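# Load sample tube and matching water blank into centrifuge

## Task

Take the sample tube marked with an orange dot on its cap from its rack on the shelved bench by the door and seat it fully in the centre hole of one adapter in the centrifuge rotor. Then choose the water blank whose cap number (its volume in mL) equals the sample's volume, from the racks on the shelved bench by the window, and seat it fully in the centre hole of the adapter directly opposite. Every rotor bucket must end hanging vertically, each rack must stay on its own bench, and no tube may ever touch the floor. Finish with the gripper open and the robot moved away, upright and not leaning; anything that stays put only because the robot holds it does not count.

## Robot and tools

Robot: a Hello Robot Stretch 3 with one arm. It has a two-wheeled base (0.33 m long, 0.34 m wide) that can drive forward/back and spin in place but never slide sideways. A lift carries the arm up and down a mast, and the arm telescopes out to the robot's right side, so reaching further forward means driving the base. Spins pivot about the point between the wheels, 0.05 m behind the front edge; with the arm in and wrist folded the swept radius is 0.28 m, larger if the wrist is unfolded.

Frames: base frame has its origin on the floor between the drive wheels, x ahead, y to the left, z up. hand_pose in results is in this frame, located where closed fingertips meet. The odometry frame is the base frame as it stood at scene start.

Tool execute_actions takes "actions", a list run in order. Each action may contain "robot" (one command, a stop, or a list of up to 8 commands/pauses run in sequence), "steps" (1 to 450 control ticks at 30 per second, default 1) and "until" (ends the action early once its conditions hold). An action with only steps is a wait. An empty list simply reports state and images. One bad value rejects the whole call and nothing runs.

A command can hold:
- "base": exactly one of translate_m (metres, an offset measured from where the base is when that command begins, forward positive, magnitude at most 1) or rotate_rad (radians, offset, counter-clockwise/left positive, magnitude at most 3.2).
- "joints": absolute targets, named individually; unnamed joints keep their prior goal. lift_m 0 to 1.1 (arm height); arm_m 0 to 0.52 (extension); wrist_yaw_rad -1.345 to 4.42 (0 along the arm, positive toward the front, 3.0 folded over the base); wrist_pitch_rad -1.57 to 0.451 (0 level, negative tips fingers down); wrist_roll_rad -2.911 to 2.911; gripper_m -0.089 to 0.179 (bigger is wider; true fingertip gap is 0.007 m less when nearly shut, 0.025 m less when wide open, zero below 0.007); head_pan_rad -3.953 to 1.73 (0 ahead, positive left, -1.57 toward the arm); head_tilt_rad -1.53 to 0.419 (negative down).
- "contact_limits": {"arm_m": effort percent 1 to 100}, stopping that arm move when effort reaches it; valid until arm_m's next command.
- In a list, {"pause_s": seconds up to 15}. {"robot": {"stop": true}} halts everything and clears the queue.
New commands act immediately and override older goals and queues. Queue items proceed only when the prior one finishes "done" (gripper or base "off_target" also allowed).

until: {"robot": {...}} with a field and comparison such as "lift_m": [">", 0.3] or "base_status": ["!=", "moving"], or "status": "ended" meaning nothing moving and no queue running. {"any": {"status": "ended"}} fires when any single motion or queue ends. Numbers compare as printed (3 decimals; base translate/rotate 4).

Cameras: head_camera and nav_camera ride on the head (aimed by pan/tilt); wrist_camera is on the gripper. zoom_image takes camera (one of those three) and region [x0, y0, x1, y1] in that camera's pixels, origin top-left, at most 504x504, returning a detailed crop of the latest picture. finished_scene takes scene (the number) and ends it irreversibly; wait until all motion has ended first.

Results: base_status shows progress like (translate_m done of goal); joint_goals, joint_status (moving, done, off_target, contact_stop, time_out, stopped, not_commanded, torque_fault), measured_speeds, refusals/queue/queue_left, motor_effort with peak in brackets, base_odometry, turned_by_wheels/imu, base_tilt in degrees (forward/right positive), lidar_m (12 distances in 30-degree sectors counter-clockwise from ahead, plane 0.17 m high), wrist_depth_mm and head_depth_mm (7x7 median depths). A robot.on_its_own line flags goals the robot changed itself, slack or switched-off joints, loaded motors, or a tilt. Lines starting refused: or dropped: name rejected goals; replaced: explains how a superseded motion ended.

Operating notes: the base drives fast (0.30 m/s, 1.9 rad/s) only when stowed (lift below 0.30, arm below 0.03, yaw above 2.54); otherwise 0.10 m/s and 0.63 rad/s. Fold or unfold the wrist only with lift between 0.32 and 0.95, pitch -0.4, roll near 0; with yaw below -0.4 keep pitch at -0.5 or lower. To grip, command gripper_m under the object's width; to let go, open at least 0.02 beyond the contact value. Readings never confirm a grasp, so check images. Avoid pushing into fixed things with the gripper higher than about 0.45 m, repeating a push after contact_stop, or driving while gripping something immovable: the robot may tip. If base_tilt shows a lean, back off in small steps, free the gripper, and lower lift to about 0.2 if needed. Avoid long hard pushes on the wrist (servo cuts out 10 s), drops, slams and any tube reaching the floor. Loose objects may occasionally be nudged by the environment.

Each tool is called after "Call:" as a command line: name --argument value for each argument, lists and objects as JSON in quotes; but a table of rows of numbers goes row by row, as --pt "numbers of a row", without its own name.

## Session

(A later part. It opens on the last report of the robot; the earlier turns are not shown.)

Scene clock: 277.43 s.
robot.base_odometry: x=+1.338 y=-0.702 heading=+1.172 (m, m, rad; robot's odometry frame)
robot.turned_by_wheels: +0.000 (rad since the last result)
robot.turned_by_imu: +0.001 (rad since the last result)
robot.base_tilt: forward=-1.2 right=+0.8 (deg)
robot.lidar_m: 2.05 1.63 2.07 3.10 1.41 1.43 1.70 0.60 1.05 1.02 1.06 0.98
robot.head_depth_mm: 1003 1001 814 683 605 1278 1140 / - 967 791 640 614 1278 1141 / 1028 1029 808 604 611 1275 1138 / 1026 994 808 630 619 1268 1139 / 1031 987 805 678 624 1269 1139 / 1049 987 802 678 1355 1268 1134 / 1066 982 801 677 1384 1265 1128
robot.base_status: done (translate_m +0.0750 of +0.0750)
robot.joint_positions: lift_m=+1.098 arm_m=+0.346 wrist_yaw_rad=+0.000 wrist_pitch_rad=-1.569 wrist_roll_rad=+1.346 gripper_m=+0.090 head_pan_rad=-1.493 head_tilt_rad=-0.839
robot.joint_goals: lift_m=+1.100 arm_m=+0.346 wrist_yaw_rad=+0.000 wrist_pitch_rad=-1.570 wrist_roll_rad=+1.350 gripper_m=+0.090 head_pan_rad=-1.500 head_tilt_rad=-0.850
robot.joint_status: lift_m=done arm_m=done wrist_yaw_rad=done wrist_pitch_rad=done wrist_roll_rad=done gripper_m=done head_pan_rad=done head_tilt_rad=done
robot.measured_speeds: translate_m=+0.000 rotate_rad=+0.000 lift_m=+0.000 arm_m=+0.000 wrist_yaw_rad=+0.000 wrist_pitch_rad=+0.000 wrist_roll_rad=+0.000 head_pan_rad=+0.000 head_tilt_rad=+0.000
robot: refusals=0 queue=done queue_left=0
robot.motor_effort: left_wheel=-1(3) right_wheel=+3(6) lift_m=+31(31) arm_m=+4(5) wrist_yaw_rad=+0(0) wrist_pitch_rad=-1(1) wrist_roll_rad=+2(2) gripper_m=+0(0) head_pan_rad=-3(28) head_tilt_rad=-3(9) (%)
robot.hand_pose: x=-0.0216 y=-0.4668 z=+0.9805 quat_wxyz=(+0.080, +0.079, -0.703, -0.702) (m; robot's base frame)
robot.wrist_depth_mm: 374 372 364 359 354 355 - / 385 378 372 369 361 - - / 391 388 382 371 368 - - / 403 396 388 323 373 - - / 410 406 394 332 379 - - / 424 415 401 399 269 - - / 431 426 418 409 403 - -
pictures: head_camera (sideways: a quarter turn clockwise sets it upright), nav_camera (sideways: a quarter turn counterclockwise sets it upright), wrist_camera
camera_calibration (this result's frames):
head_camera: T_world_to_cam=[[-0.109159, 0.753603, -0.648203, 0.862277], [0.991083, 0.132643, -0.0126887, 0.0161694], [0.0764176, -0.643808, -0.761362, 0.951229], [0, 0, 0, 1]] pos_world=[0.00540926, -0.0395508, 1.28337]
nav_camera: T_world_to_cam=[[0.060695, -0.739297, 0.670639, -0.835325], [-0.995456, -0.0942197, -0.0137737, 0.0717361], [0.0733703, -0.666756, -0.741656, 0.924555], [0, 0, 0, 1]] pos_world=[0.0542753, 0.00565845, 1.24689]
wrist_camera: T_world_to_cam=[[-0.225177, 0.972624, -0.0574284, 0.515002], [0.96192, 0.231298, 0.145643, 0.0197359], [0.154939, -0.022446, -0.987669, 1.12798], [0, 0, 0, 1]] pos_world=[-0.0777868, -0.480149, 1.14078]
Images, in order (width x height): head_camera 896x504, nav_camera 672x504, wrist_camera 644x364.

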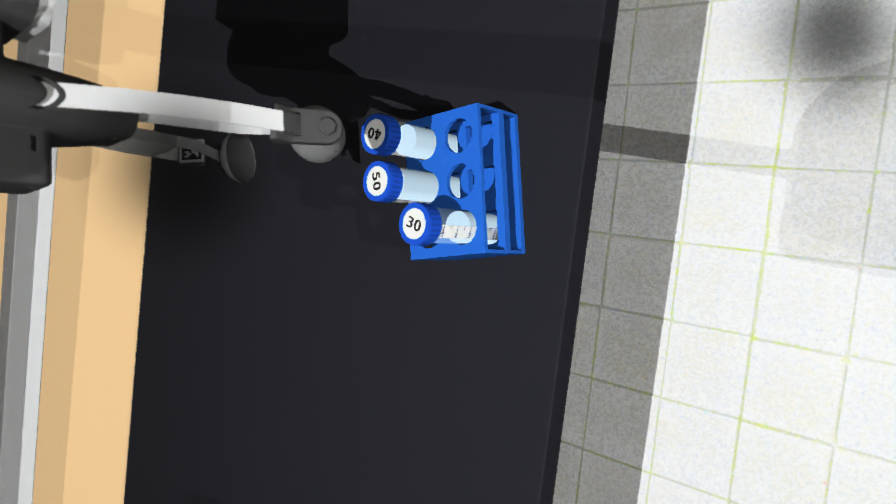

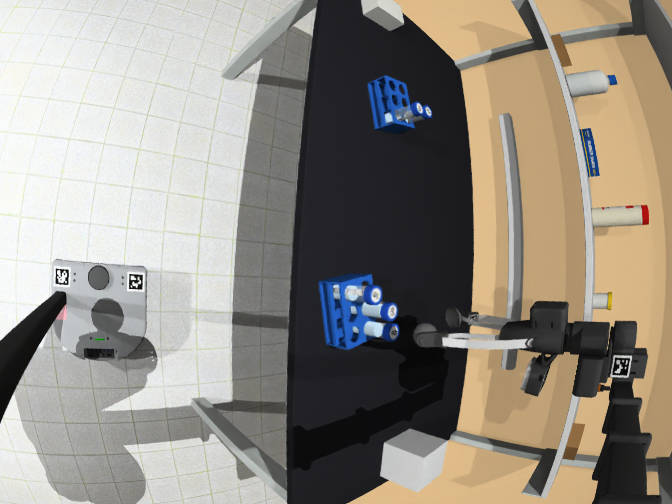

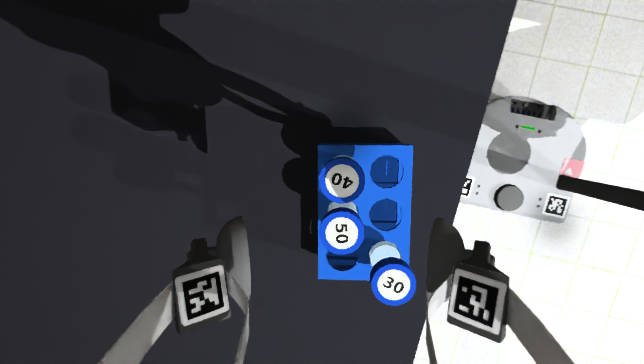

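Call:
execute_actions --actions '[{"robot":[{"base":{"translate_m":0.026},"joints":{"arm_m":0.336,"gripper_m":0.075}},{"joints":{"lift_m":1.0}}],"steps":450,"until":{"robot":{"status":"ended"}}}]'

Scene clock: 286.03 s.
robot.base_odometry: x=+1.348 y=-0.678 heading=+1.172 (m, m, rad; robot's odometry frame)
robot.turned_by_wheels: +0.000 (rad since the last result)
robot.turned_by_imu: +0.001 (rad since the last result)
robot.base_tilt: forward=-1.1 right=+0.8 (deg)
robot.lidar_m: 2.03 1.61 2.02 2.88 1.43 1.43 1.72 0.62 1.06 1.02 1.06 0.96
robot.head_depth_mm: - 938 814 685 604 1280 1143 / - 950 810 604 615 1278 1141 / 957 932 808 596 614 1277 1137 / 1027 994 801 666 625 1270 1141 / 1039 989 805 679 625 1269 1138 / 1049 988 803 677 1368 1266 1131 / 1063 979 798 678 1378 1268 1132
robot.base_status: done (translate_m +0.0260 of +0.0260)
robot.joint_positions: lift_m=+1.001 arm_m=+0.336 wrist_yaw_rad=+0.000 wrist_pitch_rad=-1.569 wrist_roll_rad=+1.346 gripper_m=+0.075 head_pan_rad=-1.493 head_tilt_rad=-0.839
robot.joint_goals: lift_m=+1.000 arm_m=+0.336 wrist_yaw_rad=+0.000 wrist_pitch_rad=-1.570 wrist_roll_rad=+1.350 gripper_m=+0.075 head_pan_rad=-1.500 head_tilt_rad=-0.850
robot.joint_status: lift_m=done arm_m=done wrist_yaw_rad=done wrist_pitch_rad=done wrist_roll_rad=done gripper_m=done head_pan_rad=done head_tilt_rad=done
robot.measured_speeds: translate_m=+0.000 rotate_rad=+0.000 lift_m=+0.000 arm_m=+0.000 wrist_yaw_rad=+0.000 wrist_pitch_rad=+0.000 wrist_roll_rad=+0.000 head_pan_rad=+0.000 head_tilt_rad=+0.000
robot: refusals=0 queue=done queue_left=0
robot.motor_effort: left_wheel=-2(2) right_wheel=+2(8) lift_m=+12(36) arm_m=-5(5) wrist_yaw_rad=+0(1) wrist_pitch_rad=+0(1) wrist_roll_rad=+2(2) gripper_m=+0(60) head_pan_rad=-4(4) head_tilt_rad=-3(3) (%)
robot.hand_pose: x=-0.0216 y=-0.4574 z=+0.8830 quat_wxyz=(+0.080, +0.079, -0.703, -0.702) (m; robot's base frame)
robot.wrist_depth_mm: 278 275 271 267 262 258 955 / 286 282 278 271 269 265 981 / 292 286 283 216 270 270 972 / 298 294 288 169 250 274 981 / 305 299 294 165 257 - - / 312 307 - 257 219 - - / 320 315 310 302 169 - -
pictures: head_camera (sideways: a quarter turn clockwise sets it upright), nav_camera (sideways: a quarter turn counterclockwise sets it upright), wrist_camera
camera_calibration (this result's frames):
head_camera: T_world_to_cam=[[-0.109158, 0.753603, -0.648203, 0.862278], [0.991083, 0.132643, -0.0126887, 0.0161694], [0.0764173, -0.643808, -0.761362, 0.951229], [0, 0, 0, 1]] pos_world=[0.00540924, -0.0395508, 1.28337]
nav_camera: T_world_to_cam=[[0.0606946, -0.739296, 0.670639, -0.835325], [-0.995456, -0.0942193, -0.0137737, 0.0717361], [0.07337, -0.666756, -0.741656, 0.924555], [0, 0, 0, 1]] pos_world=[0.0542753, 0.00565842, 1.24689]
wrist_camera: T_world_to_cam=[[-0.225635, 0.972531, -0.0572104, 0.500082], [0.96181, 0.231719, 0.145695, 0.0319338], [0.15495, -0.0221515, -0.987674, 1.03204], [0, 0, 0, 1]] pos_world=[-0.0777918, -0.470884, 1.04327]
Images, in order (width x height): head_camera 896x504, nav_camera 672x504, wrist_camera 644x364.

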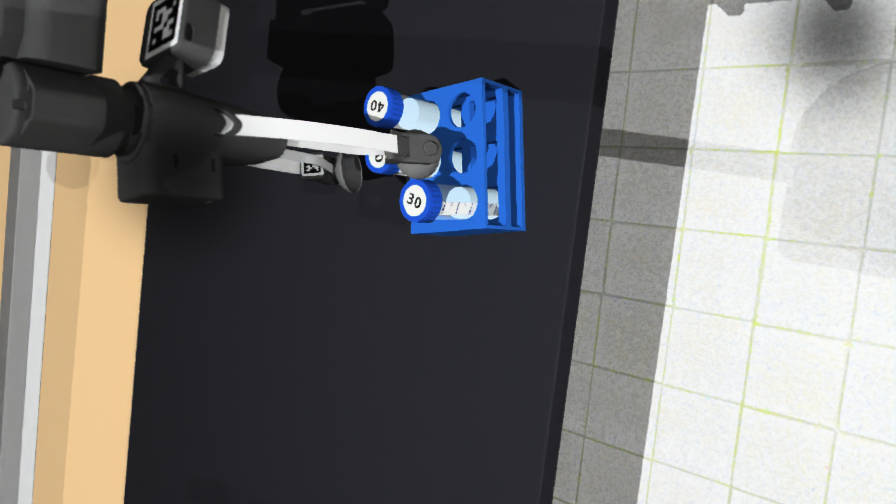

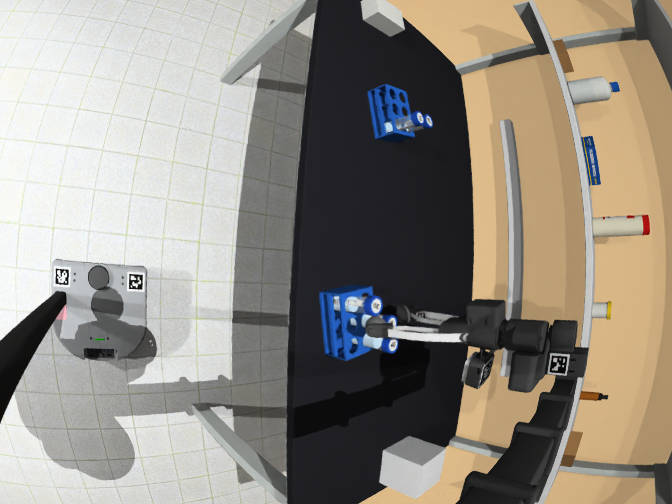

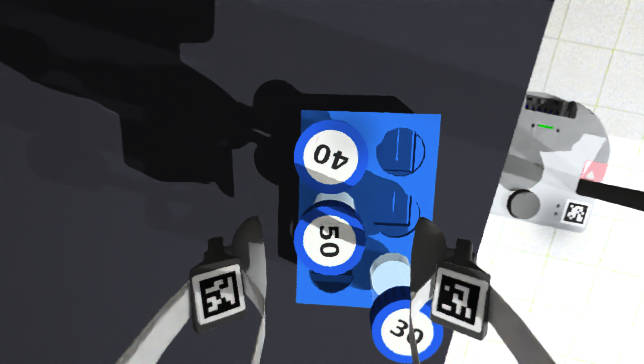

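Call:
execute_actions --actions '[{"robot":[{"base":{"translate_m":0.003},"joints":{"arm_m":0.34}},{"joints":{"lift_m":0.965}},{"joints":{"gripper_m":0.015}},{"pause_s":0.5},{"joints":{"lift_m":1.1}}],"steps":450,"until":{"robot":{"status":"ended"}}}]'

Scene clock: 294.70 s.
robot.base_odometry: x=+1.349 y=-0.675 heading=+1.172 (m, m, rad; robot's odometry frame)
robot.turned_by_wheels: +0.000 (rad since the last result)
robot.turned_by_imu: +0.001 (rad since the last result)
robot.base_tilt: forward=-1.3 right=+0.5 (deg)
robot.lidar_m: 2.03 1.61 2.02 2.88 1.44 1.43 1.73 0.63 1.06 1.02 1.07 0.96
robot.head_depth_mm: 1006 1001 810 684 605 1276 1143 / - 970 791 605 612 1280 1140 / 1028 997 788 604 614 1277 1138 / 1023 991 808 667 626 1273 1138 / 1035 987 805 679 623 1265 1132 / 1051 983 802 678 1363 1271 1129 / 1060 985 801 676 1376 1265 1132
robot.base_status: done (translate_m +0.0030 of +0.0030)
robot.joint_positions: lift_m=+1.098 arm_m=+0.340 wrist_yaw_rad=+0.000 wrist_pitch_rad=-1.569 wrist_roll_rad=+1.346 gripper_m=+0.015 head_pan_rad=-1.493 head_tilt_rad=-0.839
robot.joint_goals: lift_m=+1.100 arm_m=+0.340 wrist_yaw_rad=+0.000 wrist_pitch_rad=-1.570 wrist_roll_rad=+1.350 gripper_m=+0.015 head_pan_rad=-1.500 head_tilt_rad=-0.850
robot.joint_status: lift_m=done arm_m=done wrist_yaw_rad=done wrist_pitch_rad=done wrist_roll_rad=done gripper_m=done head_pan_rad=done head_tilt_rad=done
robot.measured_speeds: translate_m=+0.000 rotate_rad=+0.000 lift_m=+0.000 arm_m=+0.000 wrist_yaw_rad=+0.000 wrist_pitch_rad=+0.000 wrist_roll_rad=+0.000 head_pan_rad=+0.000 head_tilt_rad=+0.000
robot: refusals=0 queue=done queue_left=0
robot.motor_effort: left_wheel=-2(4) right_wheel=+3(8) lift_m=+32(32) arm_m=+4(4) wrist_yaw_rad=-1(1) wrist_pitch_rad=-1(1) wrist_roll_rad=+2(2) gripper_m=-7(81) head_pan_rad=-3(4) head_tilt_rad=-3(3) (%)
robot.hand_pose: x=-0.0216 y=-0.4607 z=+0.9805 quat_wxyz=(+0.080, +0.079, -0.703, -0.702) (m; robot's base frame)
robot.wrist_depth_mm: 377 372 365 360 356 - - / 386 380 374 366 359 - - / 394 389 380 372 365 - - / 403 395 388 375 374 - - / 412 406 397 128 382 - - / 421 413 409 129 - - - / 427 426 412 408 402 - -
pictures: head_camera (sideways: a quarter turn clockwise sets it upright), nav_camera (sideways: a quarter turn counterclockwise sets it upright), wrist_camera
camera_calibration (this result's frames):
head_camera: T_world_to_cam=[[-0.109159, 0.753603, -0.648203, 0.862277], [0.991083, 0.132643, -0.0126887, 0.0161694], [0.0764176, -0.643808, -0.761362, 0.951229], [0, 0, 0, 1]] pos_world=[0.00540925, -0.0395508, 1.28337]
nav_camera: T_world_to_cam=[[0.0606949, -0.739297, 0.670639, -0.835325], [-0.995456, -0.0942196, -0.0137737, 0.0717361], [0.0733702, -0.666756, -0.741656, 0.924555], [0, 0, 0, 1]] pos_world=[0.0542753, 0.00565845, 1.24689]
wrist_camera: T_world_to_cam=[[-0.225634, 0.97253, -0.0572269, 0.508867], [0.961811, 0.23172, 0.145691, 0.0184947], [0.15495, -0.0221685, -0.987674, 1.12824], [0, 0, 0, 1]] pos_world=[-0.0777918, -0.474162, 1.14076]
Images, in order (width x height): head_camera 896x504, nav_camera 672x504, wrist_camera 644x364.

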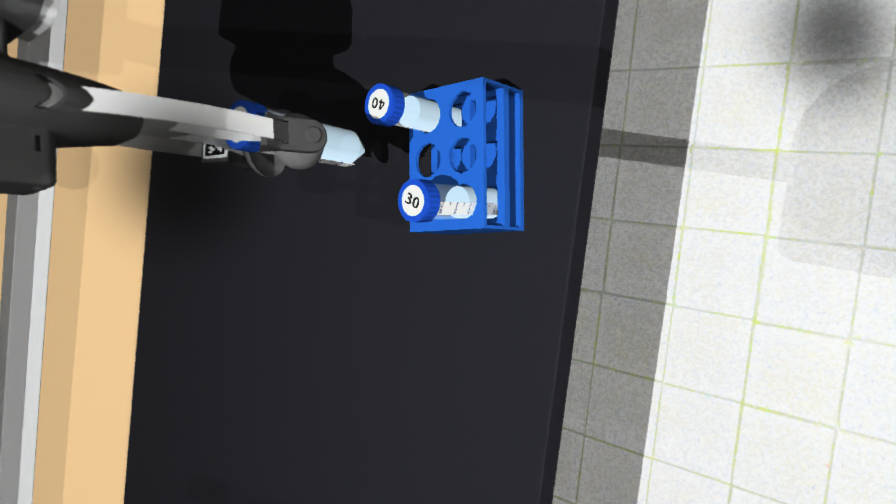

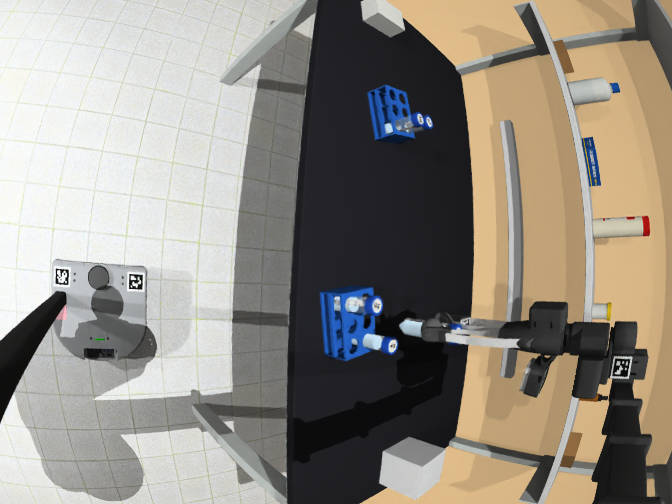

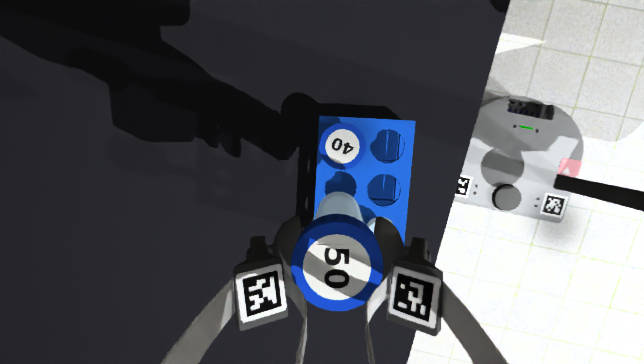

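Call:
execute_actions --actions '[{"robot":[{"joints":{"arm_m":0}},{"base":{"translate_m":-0.754}},{"base":{"rotate_rad":-1.583}},{"base":{"translate_m":-0.7},"joints":{"head_pan_rad":-2.2,"head_tilt_rad":-0.9}}],"steps":450,"until":{"robot":{"status":"ended"}}},{"steps":450,"until":{"robot":{"status":"ended"}}}]'

Scene clock: 322.47 s.
robot.base_odometry: x=+0.415 y=-1.090 heading=-0.411 (m, m, rad; robot's odometry frame)
robot.turned_by_wheels: -1.583 (rad since the last result)
robot.turned_by_imu: -1.589 (rad since the last result)
robot.base_tilt: forward=-1.2 right=+0.6 (deg)
robot.lidar_m: 1.09 1.77 1.95 2.17 2.25 2.32 1.06 0.41 0.43 0.98 1.01 1.37
robot.head_depth_mm: 1021 902 700 729 1130 1249 1127 / - 879 711 771 886 1237 1144 / - - 747 882 848 1193 1160 / - - - 883 1071 1227 1158 / - - - 1263 1379 1263 1103 / - - - - - - 1106 / - - - - - 1225 1123
robot.base_status: done (translate_m -0.7000 of -0.7000)
robot.joint_positions: lift_m=+1.098 arm_m=+0.000 wrist_yaw_rad=+0.000 wrist_pitch_rad=-1.569 wrist_roll_rad=+1.346 gripper_m=+0.015 head_pan_rad=-2.193 head_tilt_rad=-0.889
robot.joint_goals: lift_m=+1.100 arm_m=+0.000 wrist_yaw_rad=+0.000 wrist_pitch_rad=-1.570 wrist_roll_rad=+1.350 gripper_m=+0.015 head_pan_rad=-2.200 head_tilt_rad=-0.900
robot.joint_status: lift_m=done arm_m=done wrist_yaw_rad=done wrist_pitch_rad=done wrist_roll_rad=done gripper_m=done head_pan_rad=done head_tilt_rad=done
robot.measured_speeds: translate_m=+0.000 rotate_rad=+0.000 lift_m=+0.000 arm_m=+0.000 wrist_yaw_rad=+0.000 wrist_pitch_rad=+0.000 wrist_roll_rad=+0.000 head_pan_rad=+0.000 head_tilt_rad=+0.000
robot: refusals=0 queue=done queue_left=0
robot.motor_effort: left_wheel=+2(5) right_wheel=-2(7) lift_m=+31(32) arm_m=-5(6) wrist_yaw_rad=-1(1) wrist_pitch_rad=-1(1) wrist_roll_rad=+2(2) gripper_m=-7(7) head_pan_rad=-4(33) head_tilt_rad=-3(8) (%)
robot.hand_pose: x=-0.0216 y=-0.1215 z=+0.9805 quat_wxyz=(+0.080, +0.079, -0.703, -0.702) (m; robot's base frame)
robot.wrist_depth_mm: 952 - 969 - - - - / 987 - - - - - - / - - - - - - - / - - - - - - - / - - - 127 - - - / - - - 129 - - - / - - - - - - -
pictures: head_camera (sideways: a quarter turn clockwise sets it upright), nav_camera (sideways: a quarter turn counterclockwise sets it upright), wrist_camera
camera_calibration (this result's frames):
head_camera: T_world_to_cam=[[0.419727, 0.671949, -0.610175, 0.809503], [0.844006, -0.536241, -0.00995558, 0.0135076], [-0.333891, -0.510813, -0.792204, 0.993835], [0, 0, 0, 1]] pos_world=[-0.0193383, -0.0290375, 1.28139]
nav_camera: T_world_to_cam=[[-0.448248, -0.630708, 0.633467, -0.783786], [-0.821882, 0.569472, -0.0145804, 0.0717266], [-0.351546, -0.527171, -0.773632, 0.968728], [0, 0, 0, 1]] pos_world=[0.0481728, -0.0245011, 1.24699]
wrist_camera: T_world_to_cam=[[-0.225633, 0.972517, -0.0574431, 0.179221], [0.961811, 0.231752, 0.14564, -0.0600435], [0.15495, -0.0223881, -0.987669, 1.13572], [0, 0, 0, 1]] pos_world=[-0.0777919, -0.134953, 1.14076]
Images, in order (width x height): head_camera 896x504, nav_camera 672x504, wrist_camera 644x364.

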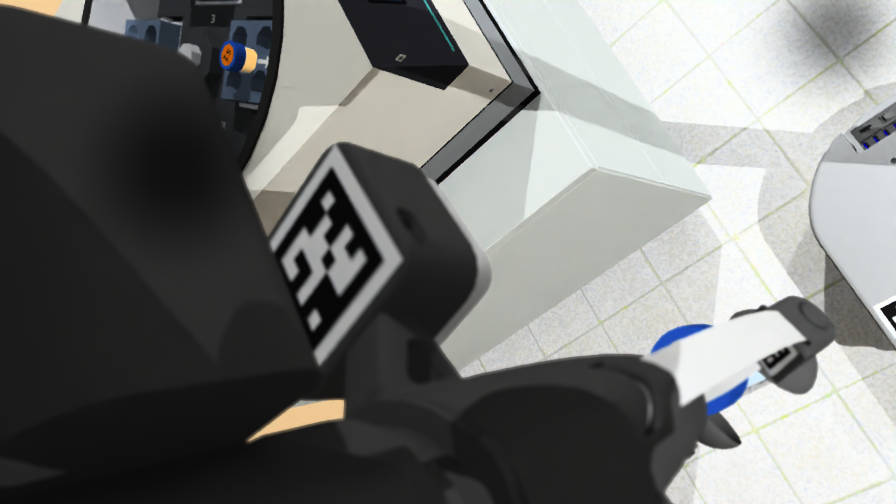

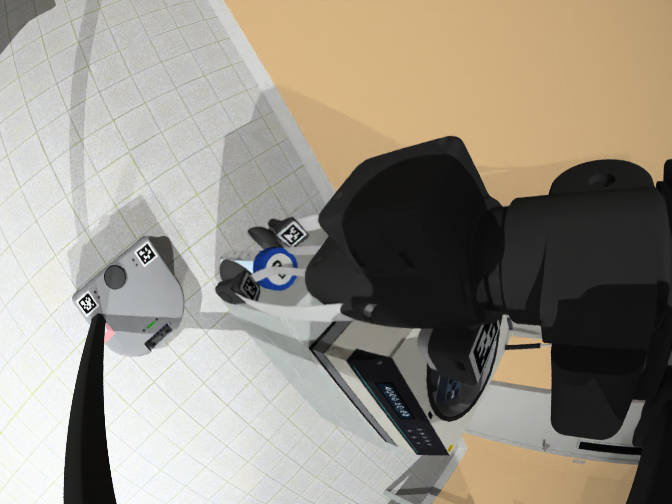

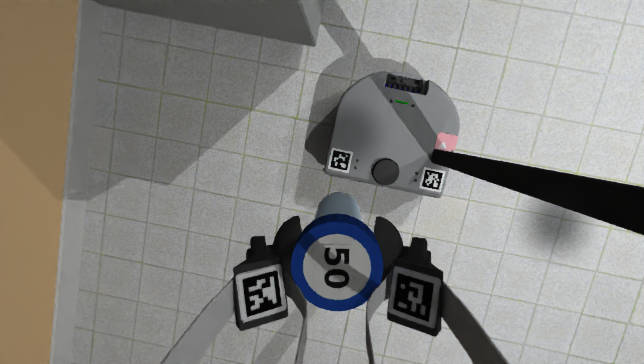

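Call:
execute_actions --actions '[{"robot":[{"base":{"translate_m":-0.715},"joints":{"head_pan_rad":-1.57,"head_tilt_rad":-0.8}},{"joints":{"arm_m":0.45}}],"steps":450,"until":{"robot":{"status":"ended"}}}]'

Scene clock: 339.37 s.
robot.base_odometry: x=-0.241 y=-0.804 heading=-0.411 (m, m, rad; robot's odometry frame)
robot.turned_by_wheels: +0.000 (rad since the last result)
robot.turned_by_imu: +0.003 (rad since the last result)
robot.base_tilt: forward=-0.9 right=+0.7 (deg)
robot.lidar_m: 1.79 2.42 2.24 2.16 2.24 1.76 1.46 0.39 0.28 0.27 0.28 0.38
robot.head_depth_mm: 733 882 829 649 554 580 833 / 740 849 826 768 554 583 841 / 753 844 823 694 552 585 855 / 745 855 867 718 551 587 865 / 747 859 836 706 551 590 879 / 751 867 826 698 554 593 894 / 751 866 785 700 555 599 905
robot.base_status: done (translate_m -0.7150 of -0.7150)
robot.joint_positions: lift_m=+1.098 arm_m=+0.450 wrist_yaw_rad=+0.000 wrist_pitch_rad=-1.568 wrist_roll_rad=+1.346 gripper_m=+0.015 head_pan_rad=-1.577 head_tilt_rad=-0.803
robot.joint_goals: lift_m=+1.100 arm_m=+0.450 wrist_yaw_rad=+0.000 wrist_pitch_rad=-1.570 wrist_roll_rad=+1.350 gripper_m=+0.015 head_pan_rad=-1.570 head_tilt_rad=-0.800
robot.joint_status: lift_m=done arm_m=done wrist_yaw_rad=done wrist_pitch_rad=done wrist_roll_rad=done gripper_m=done head_pan_rad=done head_tilt_rad=done
robot.measured_speeds: translate_m=+0.000 rotate_rad=+0.000 lift_m=+0.000 arm_m=+0.000 wrist_yaw_rad=+0.000 wrist_pitch_rad=+0.000 wrist_roll_rad=+0.000 head_pan_rad=+0.000 head_tilt_rad=+0.000
robot: refusals=0 queue=done queue_left=0
robot.motor_effort: left_wheel=+2(1) right_wheel=-2(7) lift_m=+32(32) arm_m=+4(3) wrist_yaw_rad=+0(0) wrist_pitch_rad=-1(1) wrist_roll_rad=+2(2) gripper_m=-6(7) head_pan_rad=+3(32) head_tilt_rad=+1(7) (%)
robot.hand_pose: x=-0.0216 y=-0.5709 z=+0.9804 quat_wxyz=(+0.080, +0.079, -0.703, -0.702) (m; robot's base frame)
robot.wrist_depth_mm: 314 324 320 357 308 304 301 / 330 335 406 391 454 311 308 / 340 348 385 387 385 357 315 / 350 394 408 395 396 374 318 / 361 404 410 127 402 399 328 / 367 392 401 129 - 403 340 / 377 377 454 426 392 359 -
pictures: head_camera (sideways: a quarter turn clockwise sets it upright), nav_camera (sideways: a quarter turn counterclockwise sets it upright), wrist_camera
camera_calibration (this result's frames):
head_camera: T_world_to_cam=[[-0.0458904, 0.736214, -0.675191, 0.897057], [0.998701, 0.0487883, -0.0146805, 0.0187166], [0.0221335, -0.674988, -0.737497, 0.920526], [0, 0, 0, 1]] pos_world=[0.0020996, -0.0399962, 1.28484]
nav_camera: T_world_to_cam=[[-0.0012021, -0.717107, 0.696962, -0.869249], [-0.999852, -0.0111132, -0.0131589, 0.0709632], [0.0171818, -0.696874, -0.716987, 0.892816], [0, 0, 0, 1]] pos_world=[0.0545675, -0.000375264, 1.24691]
wrist_camera: T_world_to_cam=[[-0.225136, 0.972598, -0.0580325, 0.616889], [0.961929, 0.231348, 0.1455, 0.0440016], [0.154938, -0.023066, -0.987655, 1.12525], [0, 0, 0, 1]] pos_world=[-0.0777866, -0.584209, 1.14075]
Images, in order (width x height): head_camera 896x504, nav_camera 672x504, wrist_camera 644x364.

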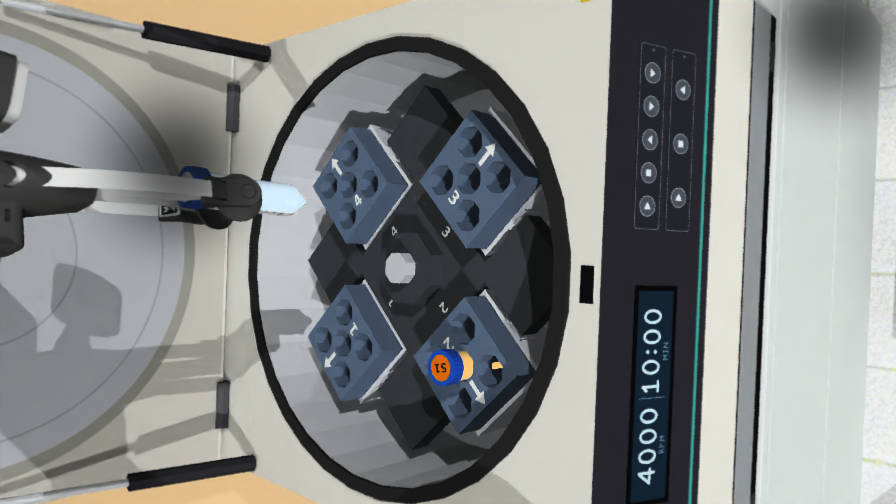

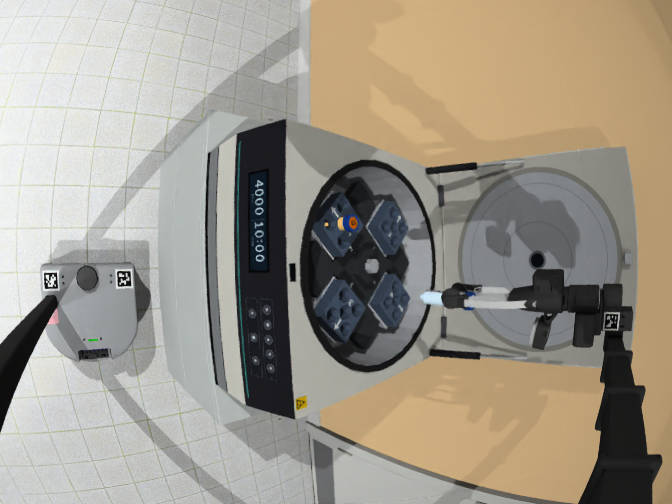

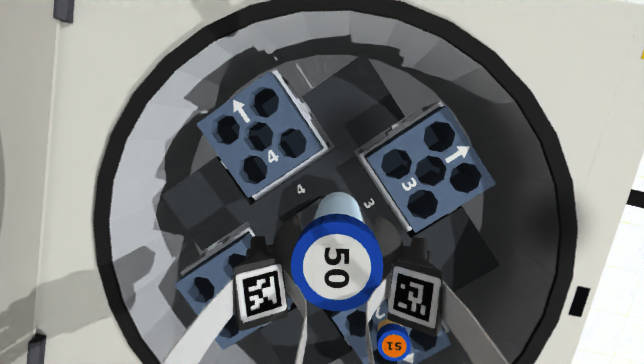

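Call:
execute_actions --actions '[{"robot":[{"joints":{"arm_m":0.0}},{"base":{"rotate_rad":-0.3}},{"base":{"translate_m":0.15}},{"base":{"rotate_rad":0.3}},{"base":{"translate_m":-0.168}},{"joints":{"arm_m":0.5}}],"steps":450,"until":{"robot":{"status":"ended"}}},{"steps":450,"until":{"robot":{"status":"ended"}}}]'

Scene clock: 364.70 s.
robot.base_odometry: x=-0.281 y=-0.835 heading=-0.411 (m, m, rad; robot's odometry frame)
robot.turned_by_wheels: +0.000 (rad since the last result)
robot.turned_by_imu: +0.004 (rad since the last result)
robot.base_tilt: forward=-1.1 right=+0.7 (deg)
robot.lidar_m: 1.83 2.46 2.29 2.21 2.29 1.74 1.42 0.32 0.23 0.23 0.23 0.32
robot.head_depth_mm: 695 901 1045 649 555 523 671 / 697 804 791 755 553 524 681 / 707 806 816 729 548 525 687 / 703 811 846 709 625 527 698 / 704 812 844 708 622 531 706 / 708 818 815 724 612 533 717 / 709 804 790 744 548 534 727
robot.base_status: done (translate_m -0.1680 of -0.1680)
robot.joint_positions: lift_m=+1.098 arm_m=+0.500 wrist_yaw_rad=+0.000 wrist_pitch_rad=-1.568 wrist_roll_rad=+1.346 gripper_m=+0.015 head_pan_rad=-1.577 head_tilt_rad=-0.803
robot.joint_goals: lift_m=+1.100 arm_m=+0.500 wrist_yaw_rad=+0.000 wrist_pitch_rad=-1.570 wrist_roll_rad=+1.350 gripper_m=+0.015 head_pan_rad=-1.570 head_tilt_rad=-0.800
robot.joint_status: lift_m=done arm_m=done wrist_yaw_rad=done wrist_pitch_rad=done wrist_roll_rad=done gripper_m=done head_pan_rad=done head_tilt_rad=done
robot.measured_speeds: translate_m=+0.000 rotate_rad=+0.000 lift_m=+0.000 arm_m=+0.000 wrist_yaw_rad=+0.000 wrist_pitch_rad=+0.000 wrist_roll_rad=+0.000 head_pan_rad=+0.000 head_tilt_rad=+0.000
robot: refusals=0 queue=done queue_left=0
robot.motor_effort: left_wheel=-2(6) right_wheel=+2(7) lift_m=+31(32) arm_m=+5(5) wrist_yaw_rad=+0(1) wrist_pitch_rad=-1(1) wrist_roll_rad=+2(2) gripper_m=-6(7) head_pan_rad=+3(3) head_tilt_rad=+1(2) (%)
robot.hand_pose: x=-0.0216 y=-0.6210 z=+0.9804 quat_wxyz=(+0.080, +0.079, -0.703, -0.702) (m; robot's base frame)
robot.wrist_depth_mm: 208 287 321 316 311 307 532 / 217 300 328 322 401 322 306 / 225 316 336 450 385 423 312 / 233 333 386 374 394 368 358 / 244 350 410 127 400 371 371 / 255 358 378 129 - 405 397 / 266 369 414 399 419 407 386
pictures: head_camera (sideways: a quarter turn clockwise sets it upright), nav_camera (sideways: a quarter turn counterclockwise sets it upright), wrist_camera
camera_calibration (this result's frames):
head_camera: T_world_to_cam=[[-0.0460247, 0.736056, -0.675354, 0.897271], [0.998692, 0.048966, -0.0146927, 0.0187325], [0.0222548, -0.675147, -0.737347, 0.92033], [0, 0, 0, 1]] pos_world=[0.00210683, -0.0400007, 1.28485]
nav_camera: T_world_to_cam=[[-0.00107124, -0.716953, 0.697121, -0.869458], [-0.99985, -0.0112973, -0.0131551, 0.0709582], [0.0173072, -0.69703, -0.716833, 0.892614], [0, 0, 0, 1]] pos_world=[0.0545675, -0.000378686, 1.24691]
wrist_camera: T_world_to_cam=[[-0.225126, 0.972591, -0.0581785, 0.665694], [0.961932, 0.23136, 0.145465, 0.0556191], [0.154938, -0.0232158, -0.987651, 1.12399], [0, 0, 0, 1]] pos_world=[-0.0777865, -0.634221, 1.14075]
Images, in order (width x height): head_camera 896x504, nav_camera 672x504, wrist_camera 644x364.

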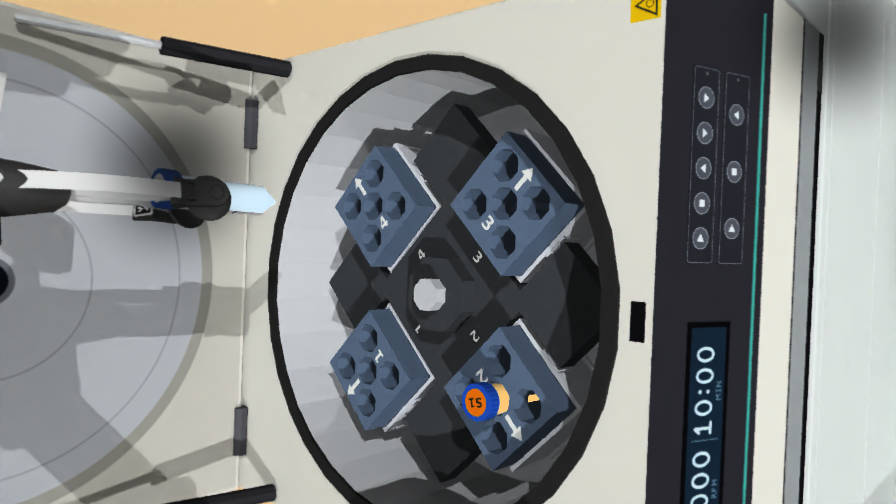

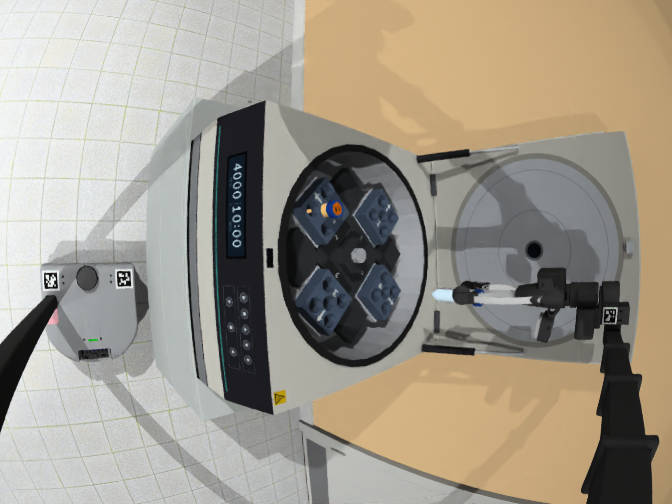

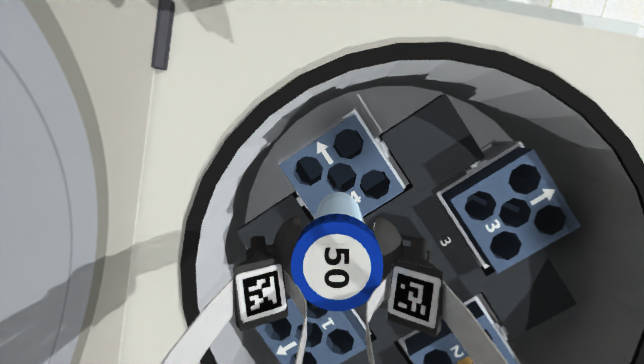

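Call:
execute_actions --actions '[{"robot":{"joints":{"lift_m":1.0}},"steps":450,"until":{"robot":{"status":"ended"}}}]'

Scene clock: 368.47 s.
robot.base_odometry: x=-0.281 y=-0.835 heading=-0.411 (m, m, rad; robot's odometry frame)
robot.turned_by_wheels: +0.000 (rad since the last result)
robot.turned_by_imu: +0.001 (rad since the last result)
robot.base_tilt: forward=-1.1 right=+0.7 (deg)
robot.lidar_m: 1.83 2.46 2.29 2.21 2.28 1.75 1.42 0.32 0.23 0.23 0.23 0.32
robot.head_depth_mm: 705 900 1041 649 554 522 672 / 698 805 794 758 552 523 680 / - 807 805 731 549 526 685 / 690 811 846 712 625 527 697 / 705 814 843 707 620 530 708 / 708 817 816 725 614 533 718 / 712 804 790 743 549 534 729
robot.base_status: done (translate_m -0.1680 of -0.1680)
robot.joint_positions: lift_m=+1.001 arm_m=+0.500 wrist_yaw_rad=+0.000 wrist_pitch_rad=-1.568 wrist_roll_rad=+1.346 gripper_m=+0.015 head_pan_rad=-1.577 head_tilt_rad=-0.803
robot.joint_goals: lift_m=+1.000 arm_m=+0.500 wrist_yaw_rad=+0.000 wrist_pitch_rad=-1.570 wrist_roll_rad=+1.350 gripper_m=+0.015 head_pan_rad=-1.570 head_tilt_rad=-0.800
robot.joint_status: lift_m=done arm_m=done wrist_yaw_rad=done wrist_pitch_rad=done wrist_roll_rad=done gripper_m=done head_pan_rad=done head_tilt_rad=done
robot.measured_speeds: translate_m=+0.000 rotate_rad=+0.000 lift_m=+0.000 arm_m=+0.000 wrist_yaw_rad=+0.000 wrist_pitch_rad=+0.000 wrist_roll_rad=+0.000 head_pan_rad=+0.000 head_tilt_rad=+0.000
robot: refusals=0 queue=done queue_left=0
robot.motor_effort: left_wheel=-1(2) right_wheel=+2(2) lift_m=+12(30) arm_m=+5(4) wrist_yaw_rad=+0(0) wrist_pitch_rad=-1(1) wrist_roll_rad=+2(2) gripper_m=-7(7) head_pan_rad=+3(3) head_tilt_rad=+2(1) (%)
robot.hand_pose: x=-0.0216 y=-0.6210 z=+0.8829 quat_wxyz=(+0.080, +0.079, -0.703, -0.702) (m; robot's base frame)
robot.wrist_depth_mm: 213 229 227 222 217 214 211 / 221 236 231 292 394 307 239 / 230 240 258 353 290 287 303 / 240 245 357 277 293 290 276 / 251 253 350 127 300 280 267 / 258 260 345 129 - 301 276 / 264 265 332 317 296 308 305
pictures: head_camera (sideways: a quarter turn clockwise sets it upright), nav_camera (sideways: a quarter turn counterclockwise sets it upright), wrist_camera
camera_calibration (this result's frames):
head_camera: T_world_to_cam=[[-0.0460245, 0.736056, -0.675354, 0.897271], [0.998692, 0.0489658, -0.0146926, 0.0187325], [0.0222546, -0.675147, -0.737347, 0.92033], [0, 0, 0, 1]] pos_world=[0.00210682, -0.0400007, 1.28485]
nav_camera: T_world_to_cam=[[-0.00107141, -0.716953, 0.697121, -0.869457], [-0.99985, -0.011297, -0.0131551, 0.0709582], [0.017307, -0.69703, -0.716833, 0.892614], [0, 0, 0, 1]] pos_world=[0.0545675, -0.000378694, 1.24691]
wrist_camera: T_world_to_cam=[[-0.225126, 0.972591, -0.0581785, 0.660021], [0.961932, 0.23136, 0.145465, 0.0698046], [0.154938, -0.0232157, -0.987651, 1.02768], [0, 0, 0, 1]] pos_world=[-0.0777864, -0.634222, 1.04324]
Images, in order (width x height): head_camera 896x504, nav_camera 672x504, wrist_camera 644x364.

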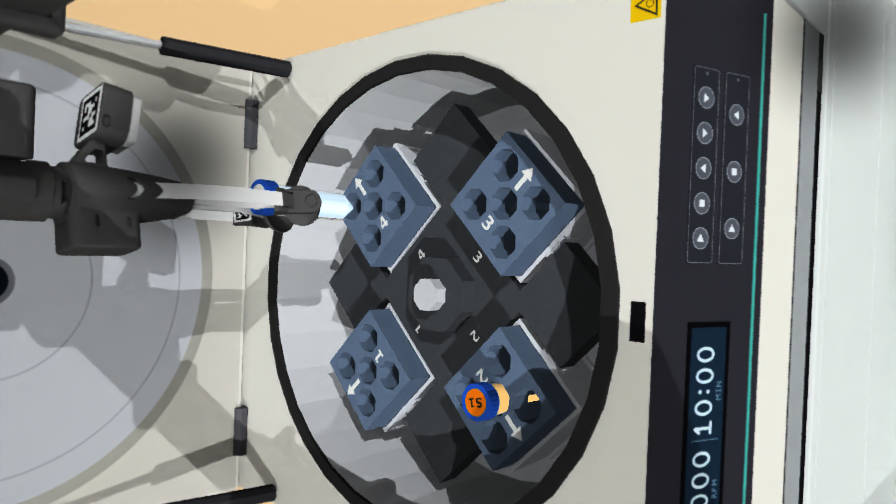

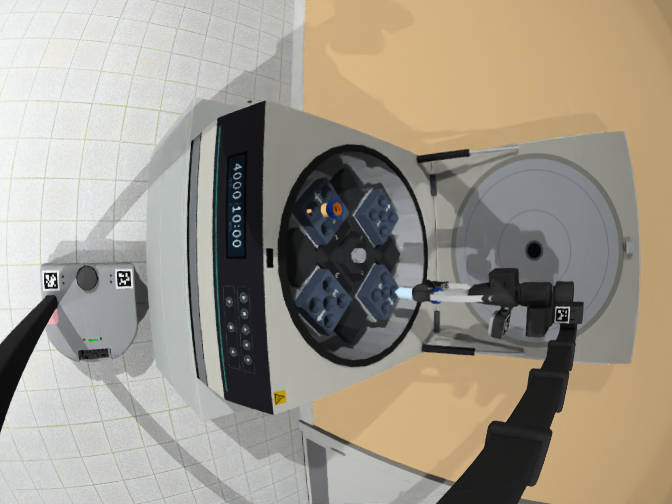

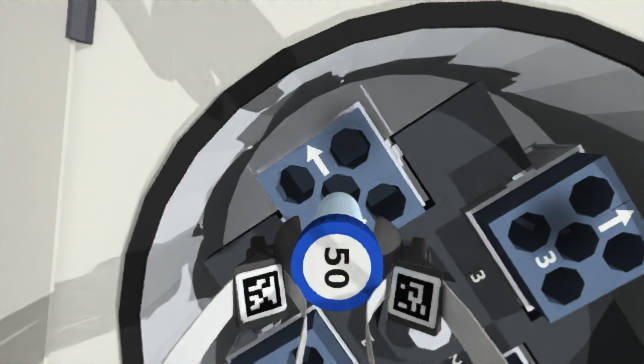

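Call:
execute_actions --actions '[{"robot":[{"joints":{"lift_m":0.965}},{"joints":{"lift_m":0.915}},{"joints":{"gripper_m":0.05}},{"pause_s":0.5},{"joints":{"lift_m":0.98}},{"joints":{"gripper_m":0.0}},{"joints":{"lift_m":0.92}}],"steps":450,"until":{"robot":{"status":"ended"}}}]'

Scene clock: 378.27 s.
robot.base_odometry: x=-0.281 y=-0.835 heading=-0.411 (m, m, rad; robot's odometry frame)
robot.turned_by_wheels: +0.000 (rad since the last result)
robot.turned_by_imu: +0.003 (rad since the last result)
robot.base_tilt: forward=-1.4 right=+0.5 (deg)
robot.lidar_m: 1.83 2.48 2.30 2.20 2.29 1.75 1.43 0.32 0.23 0.23 0.23 0.32
robot.head_depth_mm: - - 1020 650 555 523 672 / - 805 796 760 553 524 680 / - 835 819 732 549 526 687 / 704 829 847 713 626 529 699 / 708 816 844 710 623 532 710 / 708 817 813 727 613 534 720 / 712 804 790 742 547 535 732
robot.base_status: done (translate_m -0.1680 of -0.1680)
robot.joint_positions: lift_m=+0.932 arm_m=+0.500 wrist_yaw_rad=-0.001 wrist_pitch_rad=-1.582 wrist_roll_rad=+1.346 gripper_m=+0.000 head_pan_rad=-1.577 head_tilt_rad=-0.803
robot.joint_goals: lift_m=+0.932 arm_m=+0.500 wrist_yaw_rad=+0.000 wrist_pitch_rad=-1.570 wrist_roll_rad=+1.350 gripper_m=+0.000 head_pan_rad=-1.570 head_tilt_rad=-0.800
robot.joint_status: lift_m=contact_stop arm_m=done wrist_yaw_rad=done wrist_pitch_rad=done wrist_roll_rad=done gripper_m=done head_pan_rad=done head_tilt_rad=done
robot.measured_speeds: translate_m=+0.000 rotate_rad=+0.004 lift_m=-0.002 arm_m=+0.000 wrist_yaw_rad=-0.040 wrist_pitch_rad=-0.096 wrist_roll_rad=+0.000 head_pan_rad=+0.000 head_tilt_rad=+0.000
robot: refusals=0 queue=dropped queue_left=0
robot.on_its_own: lift_m is slack since a contact_stop, until your next command for it (your +0.920 is given up)
robot.motor_effort: left_wheel=+4(4) right_wheel=-8(8) lift_m=+13(31) arm_m=+4(4) wrist_yaw_rad=+3(3) wrist_pitch_rad=+6(7) wrist_roll_rad=+2(2) gripper_m=-2(78) head_pan_rad=+3(3) head_tilt_rad=+1(1) (%)
robot.hand_pose: x=-0.0215 y=-0.6174 z=+0.8145 quat_wxyz=(+0.079, +0.079, -0.698, -0.707) (m; robot's base frame)
robot.wrist_depth_mm: 166 164 160 181 231 221 190 / 170 167 187 289 334 236 247 / 173 170 281 226 225 222 285 / 177 199 286 203 227 227 221 / 180 236 325 183 233 232 202 / 185 252 248 - 238 237 208 / 193 265 255 251 226 240 223
pictures: head_camera (sideways: a quarter turn clockwise sets it upright), nav_camera (sideways: a quarter turn counterclockwise sets it upright), wrist_camera
camera_calibration (this result's frames):
head_camera: T_world_to_cam=[[-0.0460244, 0.735859, -0.675569, 0.897551], [0.998692, 0.0489597, -0.0147087, 0.0187534], [0.0222521, -0.675363, -0.73715, 0.920074], [0, 0, 0, 1]] pos_world=[0.00210672, -0.0400056, 1.28487]
nav_camera: T_world_to_cam=[[-0.00107147, -0.716749, 0.697331, -0.86973], [-0.99985, -0.0112991, -0.01315, 0.0709516], [0.0173045, -0.69724, -0.716629, 0.89235], [0, 0, 0, 1]] pos_world=[0.0545674, -0.000394839, 1.24691]
wrist_camera: T_world_to_cam=[[-0.223843, 0.97361, -0.0444812, 0.642072], [0.962233, 0.228022, 0.14871, 0.0741928], [0.154928, -0.00951352, -0.98788, 0.968861], [0, 0, 0, 1]] pos_world=[-0.0777709, -0.632828, 0.974645]
Images, in order (width x height): head_camera 896x504, nav_camera 672x504, wrist_camera 644x364.

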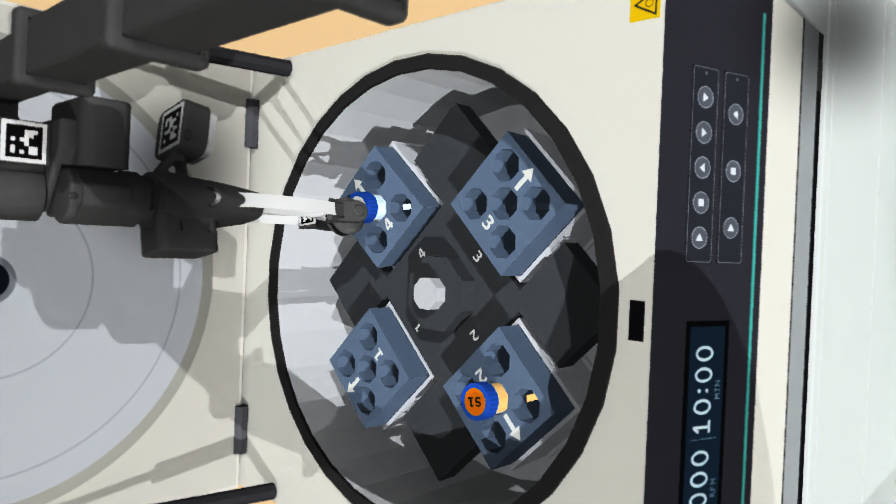

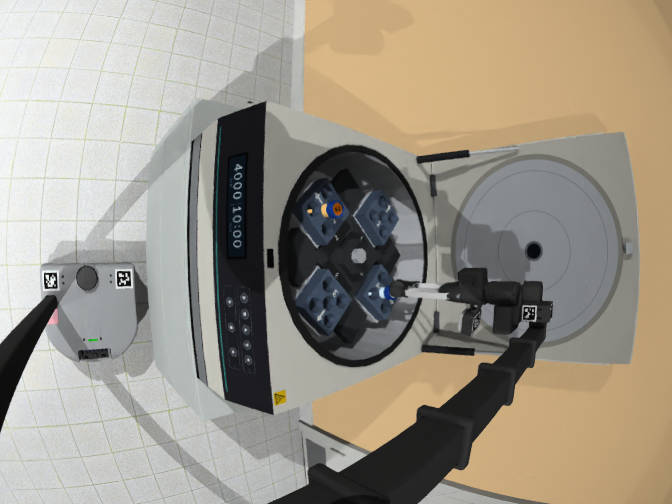

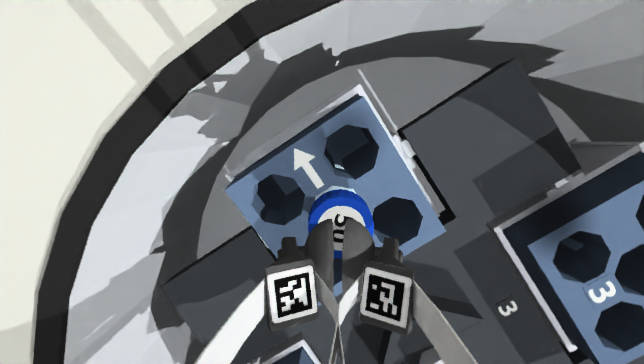

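Seated at the same height. Withdraw.

Call:
execute_actions --actions '[{"robot":[{"joints":{"lift_m":1.1}},{"joints":{"arm_m":0.3}}],"steps":450,"until":{"robot":{"status":"ended"}}}]'

Scene clock: 384.77 s.
robot.base_odometry: x=-0.281 y=-0.835 heading=-0.411 (m, m, rad; robot's odometry frame)
robot.turned_by_wheels: +0.000 (rad since the last result)
robot.turned_by_imu: +0.001 (rad since the last result)
robot.base_tilt: forward=-1.3 right=+0.7 (deg)
robot.lidar_m: 1.82 2.47 2.29 2.21 2.29 1.74 1.42 0.32 0.23 0.23 0.23 0.32
robot.head_depth_mm: 665 900 1041 651 555 521 671 / 725 802 792 757 553 522 674 / - - 807 730 605 525 685 / 720 807 848 713 631 527 693 / 705 811 842 708 622 530 705 / 705 816 816 724 614 532 715 / 710 805 790 743 548 535 729
robot.base_status: done (translate_m -0.1680 of -0.1680)
robot.joint_positions: lift_m=+1.098 arm_m=+0.300 wrist_yaw_rad=+0.000 wrist_pitch_rad=-1.569 wrist_roll_rad=+1.346 gripper_m=+0.000 head_pan_rad=-1.577 head_tilt_rad=-0.802
robot.joint_goals: lift_m=+1.100 arm_m=+0.300 wrist_yaw_rad=+0.000 wrist_pitch_rad=-1.570 wrist_roll_rad=+1.350 gripper_m=+0.000 head_pan_rad=-1.570 head_tilt_rad=-0.800
robot.joint_status: lift_m=done arm_m=done wrist_yaw_rad=done wrist_pitch_rad=done wrist_roll_rad=done gripper_m=done head_pan_rad=done head_tilt_rad=done
robot.measured_speeds: translate_m=+0.000 rotate_rad=+0.000 lift_m=+0.000 arm_m=+0.000 wrist_yaw_rad=+0.000 wrist_pitch_rad=+0.000 wrist_roll_rad=+0.000 head_pan_rad=+0.000 head_tilt_rad=+0.000
robot: refusals=0 queue=done queue_left=0
robot.motor_effort: left_wheel=+0(6) right_wheel=+1(20) lift_m=+31(30) arm_m=-5(5) wrist_yaw_rad=+0(2) wrist_pitch_rad=-1(4) wrist_roll_rad=+2(2) gripper_m=-2(6) head_pan_rad=+2(3) head_tilt_rad=+1(1) (%)
robot.hand_pose: x=-0.0216 y=-0.4214 z=+0.9805 quat_wxyz=(+0.079, +0.079, -0.703, -0.702) (m; robot's base frame)
robot.wrist_depth_mm: 333 327 346 316 311 307 - / 340 396 423 478 318 313 - / 375 379 394 395 326 320 - / 407 415 407 375 383 327 - / 416 421 394 408 407 - - / 408 407 422 - 345 - - / 384 436 434 402 372 - -
pictures: head_camera (sideways: a quarter turn clockwise sets it upright), nav_camera (sideways: a quarter turn counterclockwise sets it upright), wrist_camera
camera_calibration (this result's frames):
head_camera: T_world_to_cam=[[-0.0460321, 0.735467, -0.675995, 0.898106], [0.998692, 0.0489586, -0.0147405, 0.0187949], [0.0222546, -0.675789, -0.736759, 0.919565], [0, 0, 0, 1]] pos_world=[0.00210695, -0.0400155, 1.28489]
nav_camera: T_world_to_cam=[[-0.00106376, -0.716345, 0.697746, -0.870271], [-0.99985, -0.0113141, -0.01314, 0.0709386], [0.0173072, -0.697655, -0.716225, 0.891824], [0, 0, 0, 1]] pos_world=[0.0545672, -0.000426335, 1.24691]
wrist_camera: T_world_to_cam=[[-0.224362, 0.97284, -0.0569613, 0.470507], [0.962113, 0.230422, 0.145755, 0.0087612], [0.154922, -0.0221013, -0.98768, 1.12917], [0, 0, 0, 1]] pos_world=[-0.0777981, -0.434791, 1.14078]
Images, in order (width x height): head_camera 896x504, nav_camera 672x504, wrist_camera 644x364.

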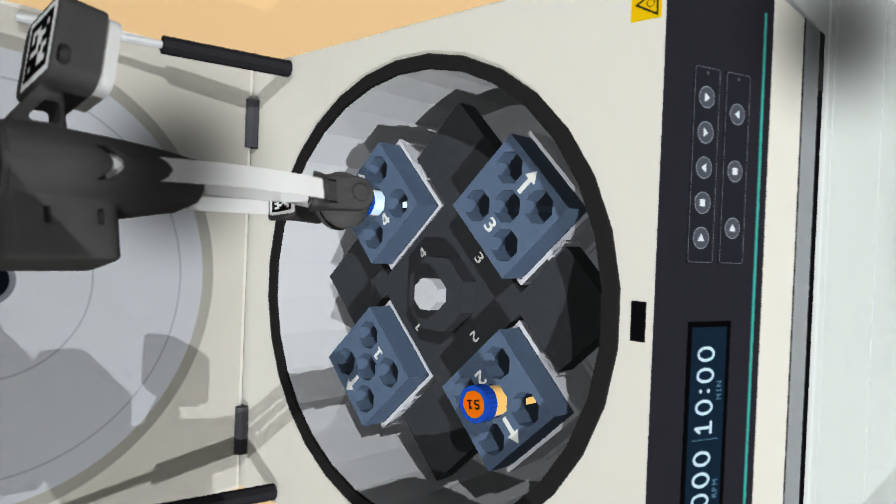

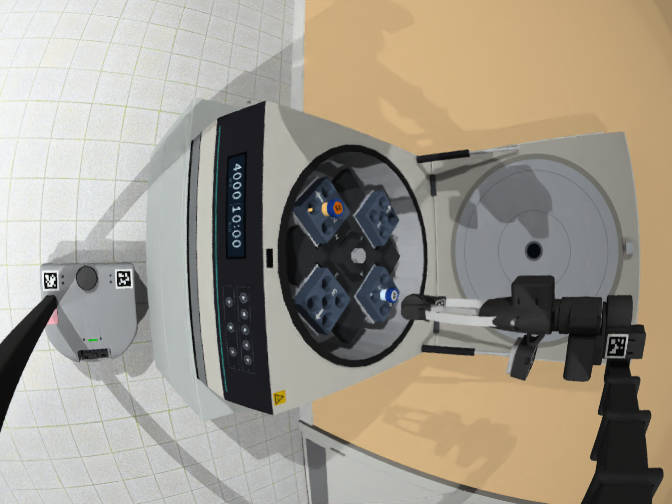

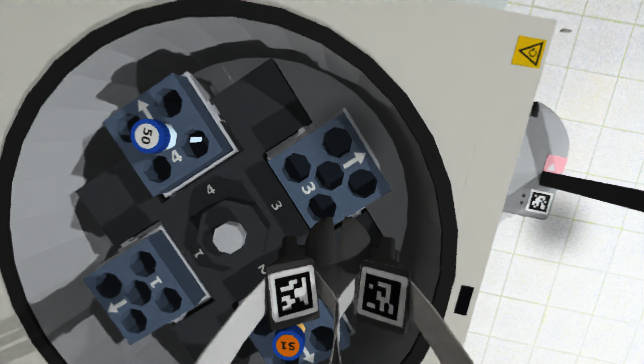

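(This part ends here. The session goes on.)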